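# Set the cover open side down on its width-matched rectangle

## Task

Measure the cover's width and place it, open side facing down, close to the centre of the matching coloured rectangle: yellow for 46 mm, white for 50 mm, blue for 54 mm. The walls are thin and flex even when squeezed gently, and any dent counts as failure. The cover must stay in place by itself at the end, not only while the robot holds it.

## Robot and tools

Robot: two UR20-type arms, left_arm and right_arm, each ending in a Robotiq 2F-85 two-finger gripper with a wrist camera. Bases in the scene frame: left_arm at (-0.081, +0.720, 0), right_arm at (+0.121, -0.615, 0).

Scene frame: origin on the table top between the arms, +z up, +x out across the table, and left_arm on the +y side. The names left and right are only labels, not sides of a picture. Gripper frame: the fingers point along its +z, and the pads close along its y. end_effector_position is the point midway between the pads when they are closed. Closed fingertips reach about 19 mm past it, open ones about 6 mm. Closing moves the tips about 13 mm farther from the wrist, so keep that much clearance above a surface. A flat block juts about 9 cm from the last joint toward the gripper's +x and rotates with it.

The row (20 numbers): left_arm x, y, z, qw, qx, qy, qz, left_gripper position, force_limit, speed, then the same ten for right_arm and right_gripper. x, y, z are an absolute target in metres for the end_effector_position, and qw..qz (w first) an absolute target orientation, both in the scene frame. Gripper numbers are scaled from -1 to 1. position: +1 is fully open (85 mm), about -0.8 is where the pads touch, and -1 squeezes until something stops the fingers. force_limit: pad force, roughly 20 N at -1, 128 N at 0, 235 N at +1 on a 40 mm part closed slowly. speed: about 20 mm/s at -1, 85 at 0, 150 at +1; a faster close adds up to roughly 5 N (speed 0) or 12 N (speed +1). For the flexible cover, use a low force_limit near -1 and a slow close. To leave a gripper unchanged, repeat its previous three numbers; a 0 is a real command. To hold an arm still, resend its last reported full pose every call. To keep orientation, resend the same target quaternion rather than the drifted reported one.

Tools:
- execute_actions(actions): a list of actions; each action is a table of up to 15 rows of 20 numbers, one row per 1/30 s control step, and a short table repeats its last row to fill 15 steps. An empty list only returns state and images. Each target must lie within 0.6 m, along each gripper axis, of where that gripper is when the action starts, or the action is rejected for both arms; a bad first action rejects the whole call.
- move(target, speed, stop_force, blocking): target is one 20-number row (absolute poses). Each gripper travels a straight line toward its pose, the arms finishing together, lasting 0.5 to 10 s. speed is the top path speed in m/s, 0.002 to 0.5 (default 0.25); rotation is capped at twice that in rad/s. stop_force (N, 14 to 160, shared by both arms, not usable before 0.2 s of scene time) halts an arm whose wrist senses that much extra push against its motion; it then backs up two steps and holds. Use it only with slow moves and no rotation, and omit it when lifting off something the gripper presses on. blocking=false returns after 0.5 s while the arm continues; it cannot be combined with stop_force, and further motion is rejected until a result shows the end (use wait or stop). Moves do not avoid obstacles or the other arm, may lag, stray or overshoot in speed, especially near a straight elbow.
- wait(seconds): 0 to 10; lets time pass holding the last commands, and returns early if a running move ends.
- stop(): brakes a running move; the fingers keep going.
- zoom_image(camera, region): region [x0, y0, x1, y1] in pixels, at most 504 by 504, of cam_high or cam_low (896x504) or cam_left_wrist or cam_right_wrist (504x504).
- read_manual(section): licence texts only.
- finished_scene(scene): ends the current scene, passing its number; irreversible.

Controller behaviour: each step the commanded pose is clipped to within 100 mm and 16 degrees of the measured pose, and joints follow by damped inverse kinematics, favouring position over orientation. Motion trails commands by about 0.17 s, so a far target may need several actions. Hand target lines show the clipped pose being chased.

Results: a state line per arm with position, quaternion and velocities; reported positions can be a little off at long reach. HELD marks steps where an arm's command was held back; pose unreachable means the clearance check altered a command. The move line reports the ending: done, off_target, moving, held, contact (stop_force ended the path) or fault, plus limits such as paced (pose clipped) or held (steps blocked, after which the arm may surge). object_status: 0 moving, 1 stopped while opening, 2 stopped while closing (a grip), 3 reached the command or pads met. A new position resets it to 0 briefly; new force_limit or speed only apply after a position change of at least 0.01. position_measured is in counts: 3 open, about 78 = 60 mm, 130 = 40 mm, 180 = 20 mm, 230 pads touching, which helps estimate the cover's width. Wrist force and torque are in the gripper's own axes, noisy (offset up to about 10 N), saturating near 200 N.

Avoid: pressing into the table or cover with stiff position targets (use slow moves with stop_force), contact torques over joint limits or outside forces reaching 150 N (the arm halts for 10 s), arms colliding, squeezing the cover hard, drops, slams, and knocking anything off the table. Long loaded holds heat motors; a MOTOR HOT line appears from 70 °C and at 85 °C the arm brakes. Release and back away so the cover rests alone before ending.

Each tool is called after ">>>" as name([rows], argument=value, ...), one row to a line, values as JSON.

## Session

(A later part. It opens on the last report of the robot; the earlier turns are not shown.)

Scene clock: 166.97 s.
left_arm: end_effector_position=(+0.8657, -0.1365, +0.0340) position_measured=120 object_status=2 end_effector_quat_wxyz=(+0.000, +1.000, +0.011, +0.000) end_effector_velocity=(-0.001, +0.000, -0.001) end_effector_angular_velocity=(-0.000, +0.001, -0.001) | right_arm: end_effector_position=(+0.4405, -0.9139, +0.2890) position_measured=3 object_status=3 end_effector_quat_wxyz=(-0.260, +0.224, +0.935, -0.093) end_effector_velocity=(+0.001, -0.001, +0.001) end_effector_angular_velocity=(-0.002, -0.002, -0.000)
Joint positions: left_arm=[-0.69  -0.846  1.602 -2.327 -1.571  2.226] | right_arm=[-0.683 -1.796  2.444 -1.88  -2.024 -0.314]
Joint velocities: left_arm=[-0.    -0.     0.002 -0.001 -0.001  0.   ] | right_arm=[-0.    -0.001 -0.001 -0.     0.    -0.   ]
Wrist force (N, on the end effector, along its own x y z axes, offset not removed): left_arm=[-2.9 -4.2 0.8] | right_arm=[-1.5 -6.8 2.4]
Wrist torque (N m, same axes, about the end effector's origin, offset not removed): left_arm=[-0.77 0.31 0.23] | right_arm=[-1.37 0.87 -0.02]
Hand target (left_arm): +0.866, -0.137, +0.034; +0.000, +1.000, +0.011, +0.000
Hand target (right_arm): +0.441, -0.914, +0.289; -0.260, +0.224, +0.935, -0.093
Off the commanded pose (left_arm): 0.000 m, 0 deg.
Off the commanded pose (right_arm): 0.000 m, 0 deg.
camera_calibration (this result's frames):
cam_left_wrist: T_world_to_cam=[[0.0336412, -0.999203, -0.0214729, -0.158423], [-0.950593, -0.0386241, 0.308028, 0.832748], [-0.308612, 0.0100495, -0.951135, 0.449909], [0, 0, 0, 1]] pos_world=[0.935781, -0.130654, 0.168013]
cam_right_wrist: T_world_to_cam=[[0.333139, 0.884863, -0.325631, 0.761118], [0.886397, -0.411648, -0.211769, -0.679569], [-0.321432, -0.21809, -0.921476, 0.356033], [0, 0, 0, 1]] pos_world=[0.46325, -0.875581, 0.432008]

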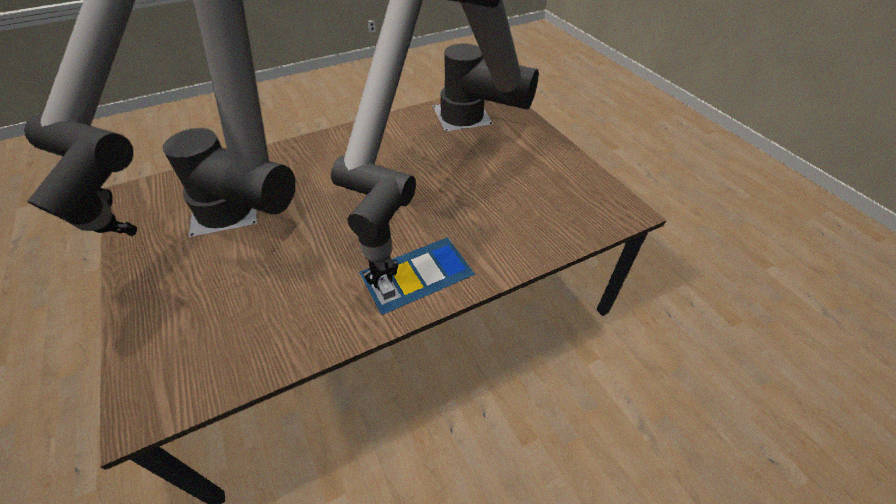

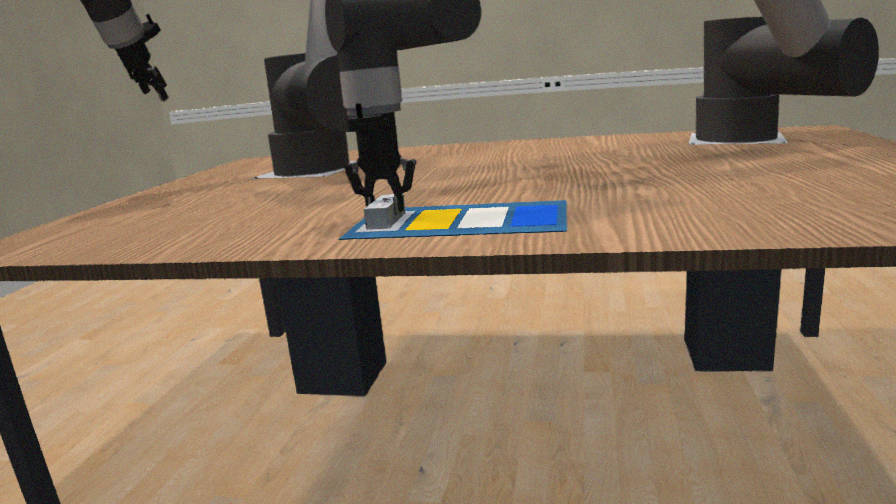

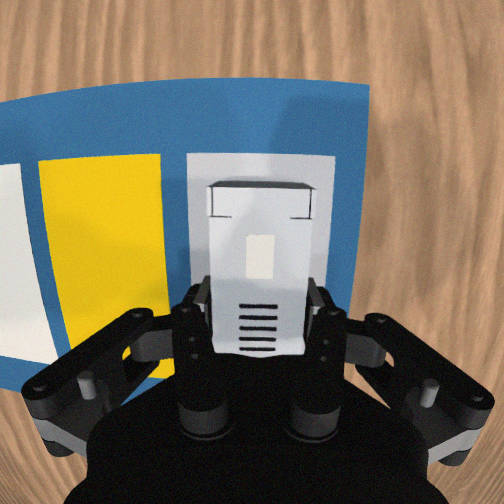

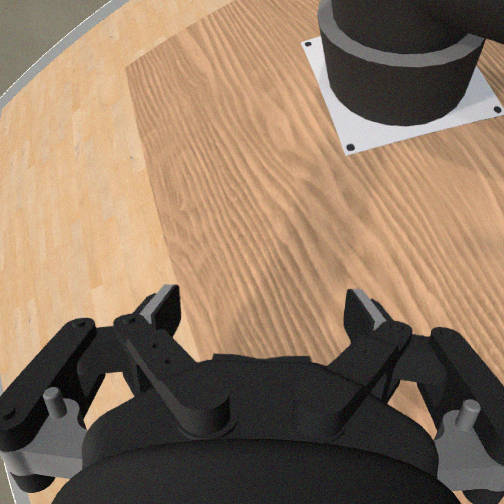

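>>> execute_actions([
  [[0.8657,-0.1365,0.0343,0,0.99994,0.011,0,-1,-1,-1,0.4405,-0.9139,0.2890,-0.260,0.224,0.935,-0.093,1,-1,0],[0.8657,-0.1365,0.0357,0,0.99994,0.011,0,-1,-1,-1,0.4405,-0.9139,0.2890,-0.260,0.224,0.935,-0.093,1,-1,0],[0.8657,-0.1365,0.0384,0,0.99994,0.011,0,-1,-1,-1,0.4405,-0.9139,0.2890,-0.260,0.224,0.935,-0.093,1,-1,0],[0.8657,-0.1365,0.0420,0,0.99994,0.011,0,-1,-1,-1,0.4405,-0.9139,0.2890,-0.260,0.224,0.935,-0.093,1,-1,0],[0.8657,-0.1365,0.0456,0,0.99994,0.011,0,-1,-1,-1,0.4405,-0.9139,0.2890,-0.260,0.224,0.935,-0.093,1,-1,0],[0.8657,-0.1365,0.0483,0,0.99994,0.011,0,-1,-1,-1,0.4405,-0.9139,0.2890,-0.260,0.224,0.935,-0.093,1,-1,0],[0.8657,-0.1365,0.0497,0,0.99994,0.011,0,-1,-1,-1,0.4405,-0.9139,0.2890,-0.260,0.224,0.935,-0.093,1,-1,0],[0.8657,-0.1365,0.0500,0,0.99994,0.011,0,-1,-1,-1,0.4405,-0.9139,0.2890,-0.260,0.224,0.935,-0.093,1,-1,0]],
])

>>> zoom_image(camera="cam_low", region=[340, 150, 430, 240])

Scene clock: 180.40 s.
left_arm: end_effector_position=(+0.8656, -0.1364, +0.0489) position_measured=120 object_status=2 end_effector_quat_wxyz=(-0.000, +1.000, +0.011, -0.000) end_effector_velocity=(-0.000, -0.001, +0.009) end_effector_angular_velocity=(-0.000, -0.001, -0.001) | right_arm: end_effector_position=(+0.4405, -0.9139, +0.2890) position_measured=3 object_status=3 end_effector_quat_wxyz=(-0.260, +0.224, +0.935, -0.093) end_effector_velocity=(-0.000, -0.000, -0.000) end_effector_angular_velocity=(+0.001, +0.001, -0.001)
Joint positions: left_arm=[-0.69  -0.858  1.599 -2.312 -1.571  2.226] | right_arm=[-0.683 -1.796  2.444 -1.88  -2.024 -0.314]
Joint velocities: left_arm=[-0.001 -0.007 -0.002  0.008  0.001 -0.   ] | right_arm=[-0.001  0.001 -0.     0.001  0.    -0.001]
Wrist force (N, on the end effector, along its own x y z axes, offset not removed): left_arm=[-4.3 -0.7 6.6] | right_arm=[-1.0 -7.6 4.4]
Wrist torque (N m, same axes, about the end effector's origin, offset not removed): left_arm=[-0.17 0.66 0.26] | right_arm=[-1.52 0.76 -0.15]
Hand target (left_arm): +0.866, -0.136, +0.050; +0.000, +1.000, +0.011, +0.000
Hand target (right_arm): +0.441, -0.914, +0.289; -0.260, +0.224, +0.935, -0.093
Off the commanded pose (left_arm): 0.001 m, 0 deg.
Off the commanded pose (right_arm): 0.000 m, 0 deg.
Step readings (end_effector_position):
0: left_arm (+0.8657, -0.1365, +0.0340) | right_arm (+0.4405, -0.9139, +0.2890)
1: left_arm (+0.8657, -0.1365, +0.0340) | right_arm (+0.4405, -0.9139, +0.2890)
2: left_arm (+0.8657, -0.1365, +0.0340) | right_arm (+0.4405, -0.9139, +0.2890)
4: left_arm (+0.8656, -0.1363, +0.0348) | right_arm (+0.4405, -0.9139, +0.2890)
8: left_arm (+0.8655, -0.1363, +0.0422) | right_arm (+0.4405, -0.9139, +0.2890)
15: end_effector_position above
camera_calibration (this result's frames):
cam_left_wrist: T_world_to_cam=[[0.0336386, -0.999202, -0.0215435, -0.158005], [-0.950576, -0.038644, 0.308078, 0.828056], [-0.308665, 0.0101154, -0.951117, 0.464157], [0, 0, 0, 1]] pos_world=[0.935715, -0.130575, 0.182958]
cam_right_wrist: T_world_to_cam=[[0.333139, 0.884863, -0.325631, 0.761118], [0.886397, -0.411648, -0.211769, -0.679569], [-0.321432, -0.21809, -0.921476, 0.356033], [0, 0, 0, 1]] pos_world=[0.46325, -0.875581, 0.432008]

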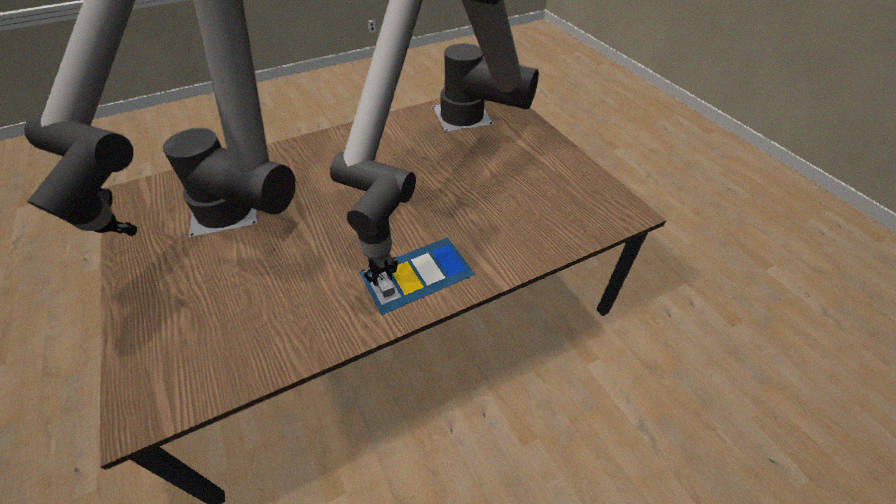

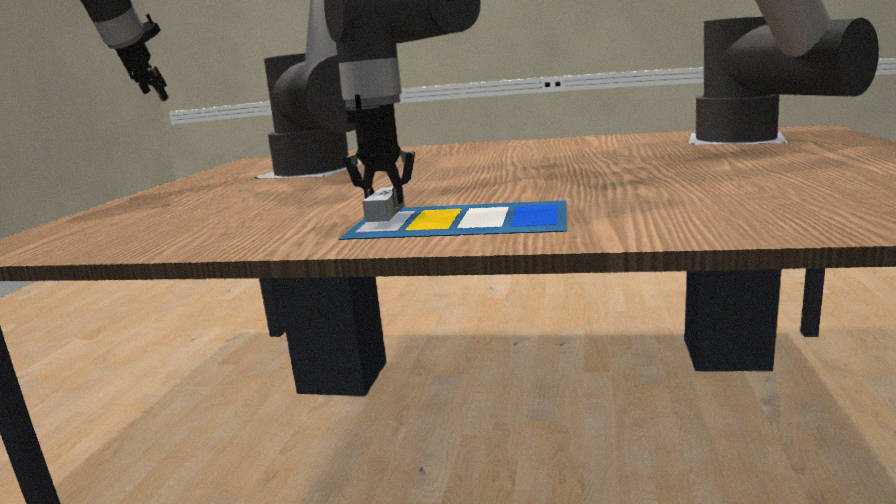

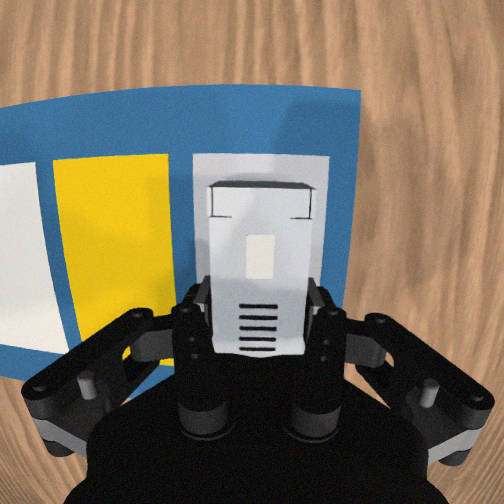

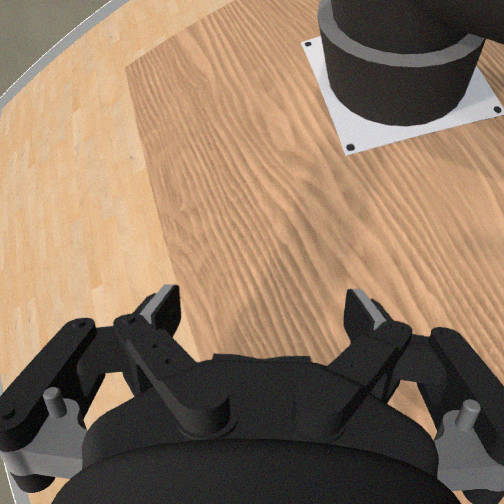

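Region (340, 150, 430, 240) of cam_low's 896x504 image, scaled by 5.600, with more detail than that image has.

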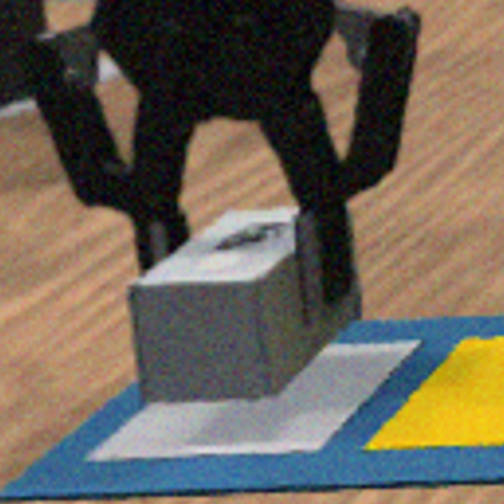

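>>> execute_actions([
  [[0.8657,-0.13635,0.05,0,0.99994,0.011,0,-1,-1,-1,0.4405,-0.9139,0.2890,-0.260,0.224,0.935,-0.093,1,-1,0],[0.8657,-0.1354,0.05,0,0.99994,0.011,0,-1,-1,-1,0.4405,-0.9139,0.2890,-0.260,0.224,0.935,-0.093,1,-1,0],[0.8656,-0.13313,0.05,0,0.99994,0.011,0,-1,-1,-1,0.4405,-0.9139,0.2890,-0.260,0.224,0.935,-0.093,1,-1,0],[0.8656,-0.12924,0.05,0,0.99994,0.011,0,-1,-1,-1,0.4405,-0.9139,0.2890,-0.260,0.224,0.935,-0.093,1,-1,0],[0.8654,-0.12368,0.05,0,0.99994,0.011,0,-1,-1,-1,0.4405,-0.9139,0.2890,-0.260,0.224,0.935,-0.093,1,-1,0],[0.8653,-0.11656,0.05,0,0.99994,0.011,0,-1,-1,-1,0.4405,-0.9139,0.2890,-0.260,0.224,0.935,-0.093,1,-1,0],[0.8651,-0.10815,0.05,0,0.99994,0.011,0,-1,-1,-1,0.4405,-0.9139,0.2890,-0.260,0.224,0.935,-0.093,1,-1,0],[0.8649,-0.09881,0.05,0,0.99994,0.011,0,-1,-1,-1,0.4405,-0.9139,0.2890,-0.260,0.224,0.935,-0.093,1,-1,0],[0.86475,-0.089,0.05,0,0.99994,0.011,0,-1,-1,-1,0.4405,-0.9139,0.2890,-0.260,0.224,0.935,-0.093,1,-1,0],[0.8646,-0.07919,0.05,0,0.99994,0.011,0,-1,-1,-1,0.4405,-0.9139,0.2890,-0.260,0.224,0.935,-0.093,1,-1,0],[0.8644,-0.06985,0.05,0,0.99994,0.011,0,-1,-1,-1,0.4405,-0.9139,0.2890,-0.260,0.224,0.935,-0.093,1,-1,0],[0.8642,-0.06144,0.04992,0,0.99994,0.011,0,-1,-1,-1,0.4405,-0.9139,0.2890,-0.260,0.224,0.935,-0.093,1,-1,0],[0.8641,-0.05432,0.04945,0,0.99994,0.011,0,-1,-1,-1,0.4405,-0.9139,0.2890,-0.260,0.224,0.935,-0.093,1,-1,0],[0.8639,-0.04876,0.04841,0,0.99994,0.011,0,-1,-1,-1,0.4405,-0.9139,0.2890,-0.260,0.224,0.935,-0.093,1,-1,0],[0.8639,-0.04487,0.04677,0,0.99994,0.011,0,-1,-1,-1,0.4405,-0.9139,0.2890,-0.260,0.224,0.935,-0.093,1,-1,0]],
  [[0.8638,-0.0426,0.04466,0,0.99994,0.011,0,-1,-1,-1,0.4405,-0.9139,0.2890,-0.260,0.224,0.935,-0.093,1,-1,0],[0.8638,-0.04165,0.0423,0,0.99994,0.011,0,-1,-1,-1,0.4405,-0.9139,0.2890,-0.260,0.224,0.935,-0.093,1,-1,0],[0.8638,-0.0415,0.03994,0,0.99994,0.011,0,-1,-1,-1,0.4405,-0.9139,0.2890,-0.260,0.224,0.935,-0.093,1,-1,0],[0.8638,-0.0415,0.03783,0,0.99994,0.011,0,-1,-1,-1,0.4405,-0.9139,0.2890,-0.260,0.224,0.935,-0.093,1,-1,0],[0.8638,-0.0415,0.03619,0,0.99994,0.011,0,-1,-1,-1,0.4405,-0.9139,0.2890,-0.260,0.224,0.935,-0.093,1,-1,0],[0.8638,-0.0415,0.03515,0,0.99994,0.011,0,-1,-1,-1,0.4405,-0.9139,0.2890,-0.260,0.224,0.935,-0.093,1,-1,0],[0.8638,-0.0415,0.03468,0,0.99994,0.011,0,-1,-1,-1,0.4405,-0.9139,0.2890,-0.260,0.224,0.935,-0.093,1,-1,0],[0.8638,-0.0415,0.0346,0,0.99994,0.011,0,-1,-1,-1,0.4405,-0.9139,0.2890,-0.260,0.224,0.935,-0.093,1,-1,0]],
])

Scene clock: 201.83 s.
left_arm: end_effector_position=(+0.8638, -0.0420, +0.0352) position_measured=120 object_status=2 end_effector_quat_wxyz=(-0.000, +1.000, +0.011, +0.000) end_effector_velocity=(-0.001, +0.001, -0.004) end_effector_angular_velocity=(-0.001, -0.001, -0.003) | right_arm: end_effector_position=(+0.4405, -0.9139, +0.2890) position_measured=3 object_status=3 end_effector_quat_wxyz=(-0.260, +0.224, +0.935, -0.093) end_effector_velocity=(-0.000, +0.000, -0.000) end_effector_angular_velocity=(+0.001, +0.000, -0.000)
Joint positions: left_arm=[-0.641 -0.899  1.711 -2.382 -1.571  2.274] | right_arm=[-0.683 -1.796  2.444 -1.88  -2.024 -0.314]
Joint velocities: left_arm=[ 0.     0.002  0.004 -0.008  0.     0.003] | right_arm=[-0. -0.  0.  0.  0.  0.]
Wrist force (N, on the end effector, along its own x y z axes, offset not removed): left_arm=[-2.4 -2.9 8.3] | right_arm=[-1.2 -6.6 3.8]
Wrist torque (N m, same axes, about the end effector's origin, offset not removed): left_arm=[-0.57 0.23 0.27] | right_arm=[-1.21 0.78 -0.10]
Hand target (left_arm): +0.864, -0.042, +0.035; -0.000, +1.000, +0.011, -0.000
Hand target (right_arm): +0.441, -0.914, +0.289; -0.260, +0.224, +0.935, -0.093
Off the commanded pose (left_arm): 0.001 m, 0 deg.
Off the commanded pose (right_arm): 0.000 m, 0 deg.
Step readings (end_effector_position; steps 1 to 15: 1st action; 16 to 30: 2nd action):
0: left_arm (+0.8657, -0.1365, +0.0500) | right_arm (+0.4405, -0.9139, +0.2890)
1: left_arm (+0.8657, -0.1365, +0.0500) | right_arm (+0.4405, -0.9139, +0.2890)
2: left_arm (+0.8657, -0.1365, +0.0500) | right_arm (+0.4405, -0.9139, +0.2890)
4: left_arm (+0.8656, -0.1360, +0.0502) | right_arm (+0.4405, -0.9139, +0.2890)
8: left_arm (+0.8656, -0.1257, +0.0503) | right_arm (+0.4405, -0.9139, +0.2890)
15: left_arm (+0.8648, -0.0758, +0.0495) | right_arm (+0.4405, -0.9139, +0.2890)
16: left_arm (+0.8646, -0.0688, +0.0489) | right_arm (+0.4405, -0.9139, +0.2890)
17: left_arm (+0.8644, -0.0627, +0.0480) | right_arm (+0.4405, -0.9139, +0.2890)
19: left_arm (+0.8642, -0.0536, +0.0454) | right_arm (+0.4405, -0.9139, +0.2890)
23: left_arm (+0.8639, -0.0453, +0.0392) | right_arm (+0.4405, -0.9139, +0.2890)
30: end_effector_position above
camera_calibration (this result's frames):
cam_left_wrist: T_world_to_cam=[[0.0336383, -0.999202, -0.0215426, -0.0639219], [-0.950592, -0.0386429, 0.30803, 0.834215], [-0.308617, 0.0101166, -0.951133, 0.449555], [0, 0, 0, 1]] pos_world=[0.933888, -0.0361824, 0.169246]
cam_right_wrist: T_world_to_cam=[[0.333139, 0.884863, -0.325631, 0.761118], [0.886397, -0.411648, -0.211769, -0.679569], [-0.321432, -0.21809, -0.921476, 0.356033], [0, 0, 0, 1]] pos_world=[0.46325, -0.875581, 0.432008]

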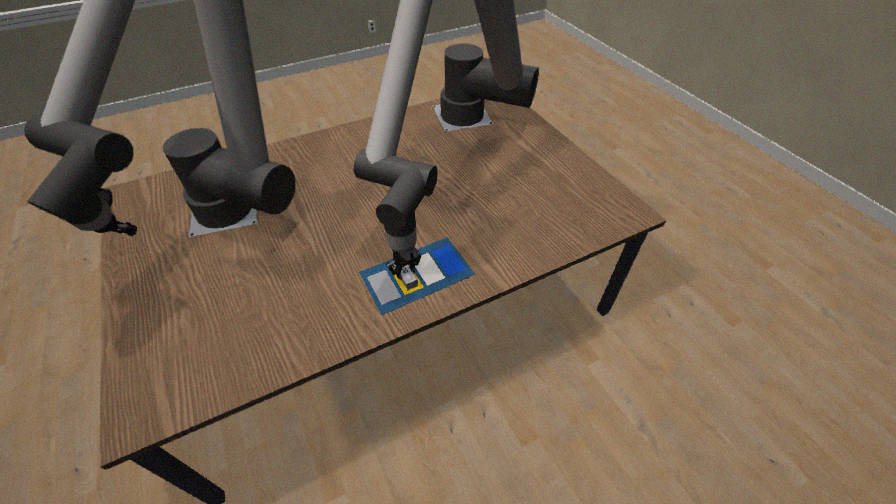

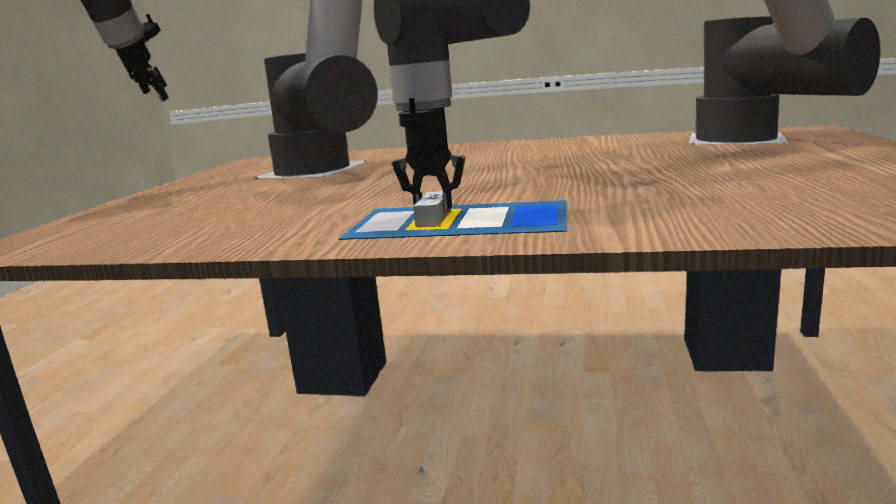

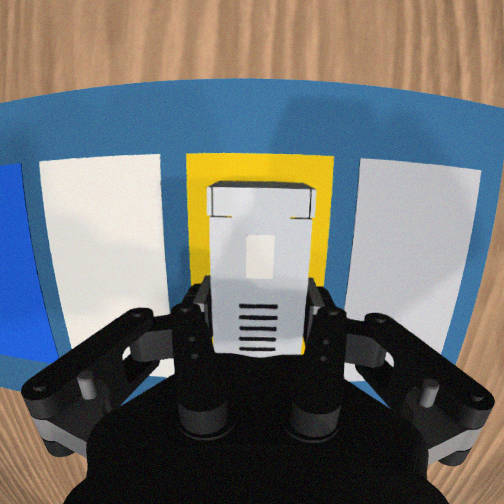

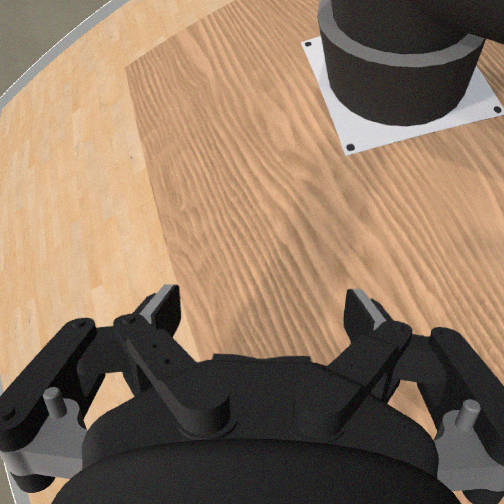

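>>> execute_actions([
  [[0.8638,-0.0415,0.0346,0,0.99994,0.011,0,0.6,-1,0.2,0.4405,-0.9139,0.2890,-0.260,0.224,0.935,-0.093,1,-1,0],[0.8638,-0.0415,0.0346,0,0.99994,0.011,0,0.6,-1,0.2,0.4405,-0.9139,0.2890,-0.260,0.224,0.935,-0.093,1,-1,0],[0.8638,-0.0415,0.0346,0,0.99994,0.011,0,0.6,-1,0.2,0.4405,-0.9139,0.2890,-0.260,0.224,0.935,-0.093,1,-1,0],[0.8638,-0.0415,0.0351,0,0.99994,0.011,0,0.6,-1,0.2,0.4405,-0.9139,0.2890,-0.260,0.224,0.935,-0.093,1,-1,0],[0.8638,-0.0415,0.0381,0,0.99994,0.011,0,0.6,-1,0.2,0.4405,-0.9139,0.2890,-0.260,0.224,0.935,-0.093,1,-1,0],[0.8638,-0.0415,0.0441,0,0.99994,0.011,0,0.6,-1,0.2,0.4405,-0.9139,0.2890,-0.260,0.224,0.935,-0.093,1,-1,0],[0.8638,-0.0415,0.0526,0,0.99994,0.011,0,0.6,-1,0.2,0.4405,-0.9139,0.2890,-0.260,0.224,0.935,-0.093,1,-1,0],[0.8638,-0.0415,0.0620,0,0.99994,0.011,0,0.6,-1,0.2,0.4405,-0.9139,0.2890,-0.260,0.224,0.935,-0.093,1,-1,0],[0.8638,-0.0415,0.0705,0,0.99994,0.011,0,0.6,-1,0.2,0.4405,-0.9139,0.2890,-0.260,0.224,0.935,-0.093,1,-1,0],[0.8638,-0.0415,0.0765,0,0.99994,0.011,0,0.6,-1,0.2,0.4405,-0.9139,0.2890,-0.260,0.224,0.935,-0.093,1,-1,0],[0.8638,-0.0415,0.0795,0,0.99994,0.011,0,0.6,-1,0.2,0.4405,-0.9139,0.2890,-0.260,0.224,0.935,-0.093,1,-1,0],[0.8638,-0.0415,0.0800,0,0.99994,0.011,0,0.6,-1,0.2,0.4405,-0.9139,0.2890,-0.260,0.224,0.935,-0.093,1,-1,0]],
])

Scene clock: 209.37 s.
left_arm: end_effector_position=(+0.8638, -0.0415, +0.0717) position_measured=54 object_status=0 end_effector_quat_wxyz=(+0.000, +1.000, +0.011, +0.000) end_effector_velocity=(-0.000, +0.001, +0.071) end_effector_angular_velocity=(+0.000, +0.001, +0.001) | right_arm: end_effector_position=(+0.4405, -0.9139, +0.2890) position_measured=3 object_status=3 end_effector_quat_wxyz=(-0.260, +0.224, +0.935, -0.093) end_effector_velocity=(-0.000, +0.000, -0.001) end_effector_angular_velocity=(+0.001, +0.001, -0.000)
Joint positions: left_arm=[-0.641 -0.93   1.702 -2.343 -1.571  2.274] | right_arm=[-0.683 -1.796  2.444 -1.88  -2.024 -0.314]
Joint velocities: left_arm=[ 0.001 -0.058 -0.02   0.08  -0.001 -0.   ] | right_arm=[-0.001  0.001  0.001 -0.     0.    -0.   ]
Wrist force (N, on the end effector, along its own x y z axes, offset not removed): left_arm=[-2.3 -2.3 3.3] | right_arm=[0.9 -5.5 2.7]
Wrist torque (N m, same axes, about the end effector's origin, offset not removed): left_arm=[-0.51 0.19 0.26] | right_arm=[-1.00 0.39 0.03]
Hand target (left_arm): +0.864, -0.041, +0.080; +0.000, +1.000, +0.011, +0.000
Hand target (right_arm): +0.441, -0.914, +0.289; -0.260, +0.224, +0.935, -0.093
Off the commanded pose (left_arm): 0.008 m, 0 deg.
Off the commanded pose (right_arm): 0.000 m, 0 deg.
Step readings (end_effector_position):
0: left_arm (+0.8638, -0.0415, +0.0346) | right_arm (+0.4405, -0.9139, +0.2890)
1: left_arm (+0.8638, -0.0415, +0.0346) | right_arm (+0.4405, -0.9139, +0.2890)
2: left_arm (+0.8638, -0.0415, +0.0346) | right_arm (+0.4405, -0.9139, +0.2890)
4: left_arm (+0.8638, -0.0415, +0.0346) | right_arm (+0.4405, -0.9139, +0.2890)
8: left_arm (+0.8636, -0.0413, +0.0393) | right_arm (+0.4405, -0.9139, +0.2890)
15: end_effector_position above
camera_calibration (this result's frames):
cam_left_wrist: T_world_to_cam=[[0.0336508, -0.999208, -0.0212138, -0.0626118], [-0.950661, -0.0385511, 0.307827, 0.823086], [-0.308401, 0.00980851, -0.951206, 0.484082], [0, 0, 0, 1]] pos_world=[0.933874, -0.0355794, 0.205765]
cam_right_wrist: T_world_to_cam=[[0.333139, 0.884863, -0.325631, 0.761118], [0.886397, -0.411648, -0.211768, -0.679569], [-0.321432, -0.21809, -0.921476, 0.356033], [0, 0, 0, 1]] pos_world=[0.46325, -0.875581, 0.432008]

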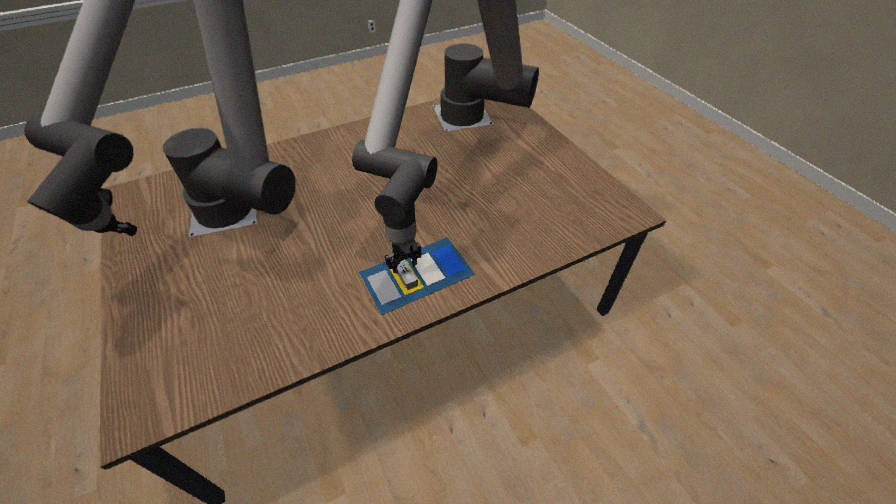

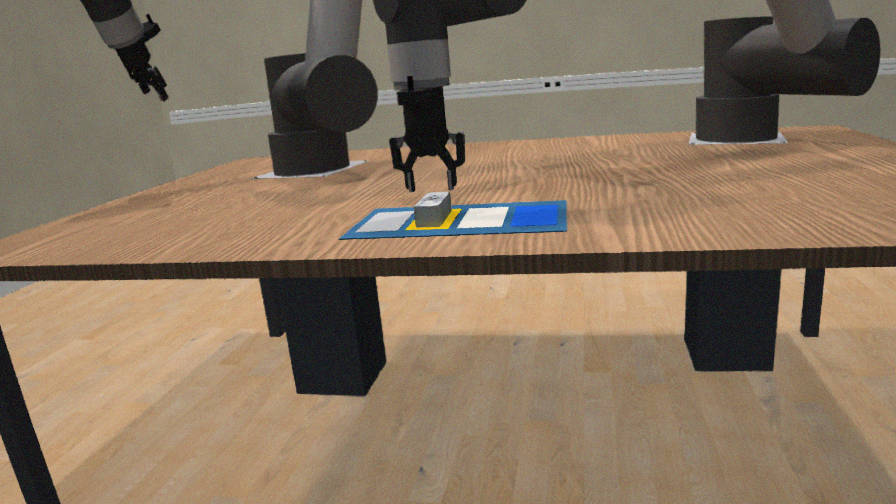

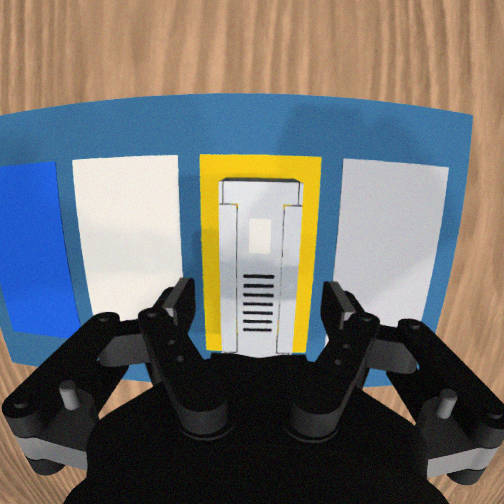

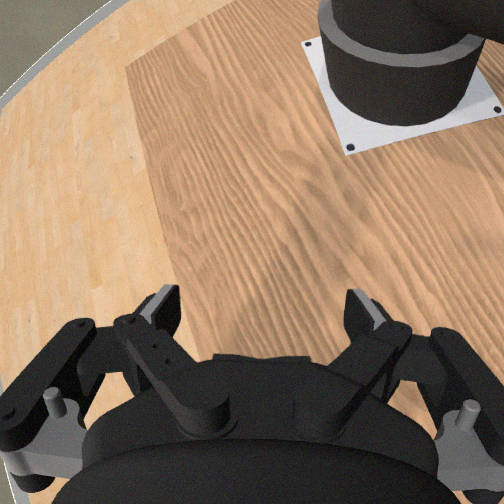

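>>> zoom_image(camera="cam_left_wrist", region=[185, 145, 340, 360])

Region (185, 145, 340, 360) of cam_left_wrist's 504x504 image, scaled by 2.344, with more detail than that image has; it fills the left 363 columns of this view, and the rest is white.

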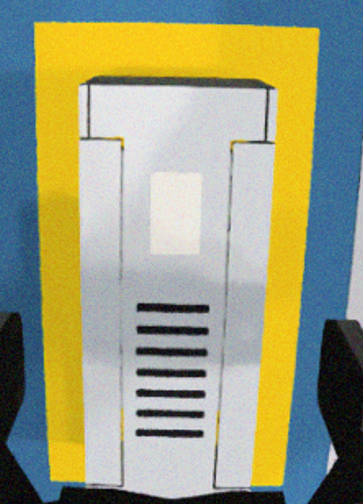

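The cover measured about 46 mm and now sits centred on yellow. Its walls have sprung back and the gripper is clear.

>>> finished_scene(scene=1)

The scene is finished: the task was done.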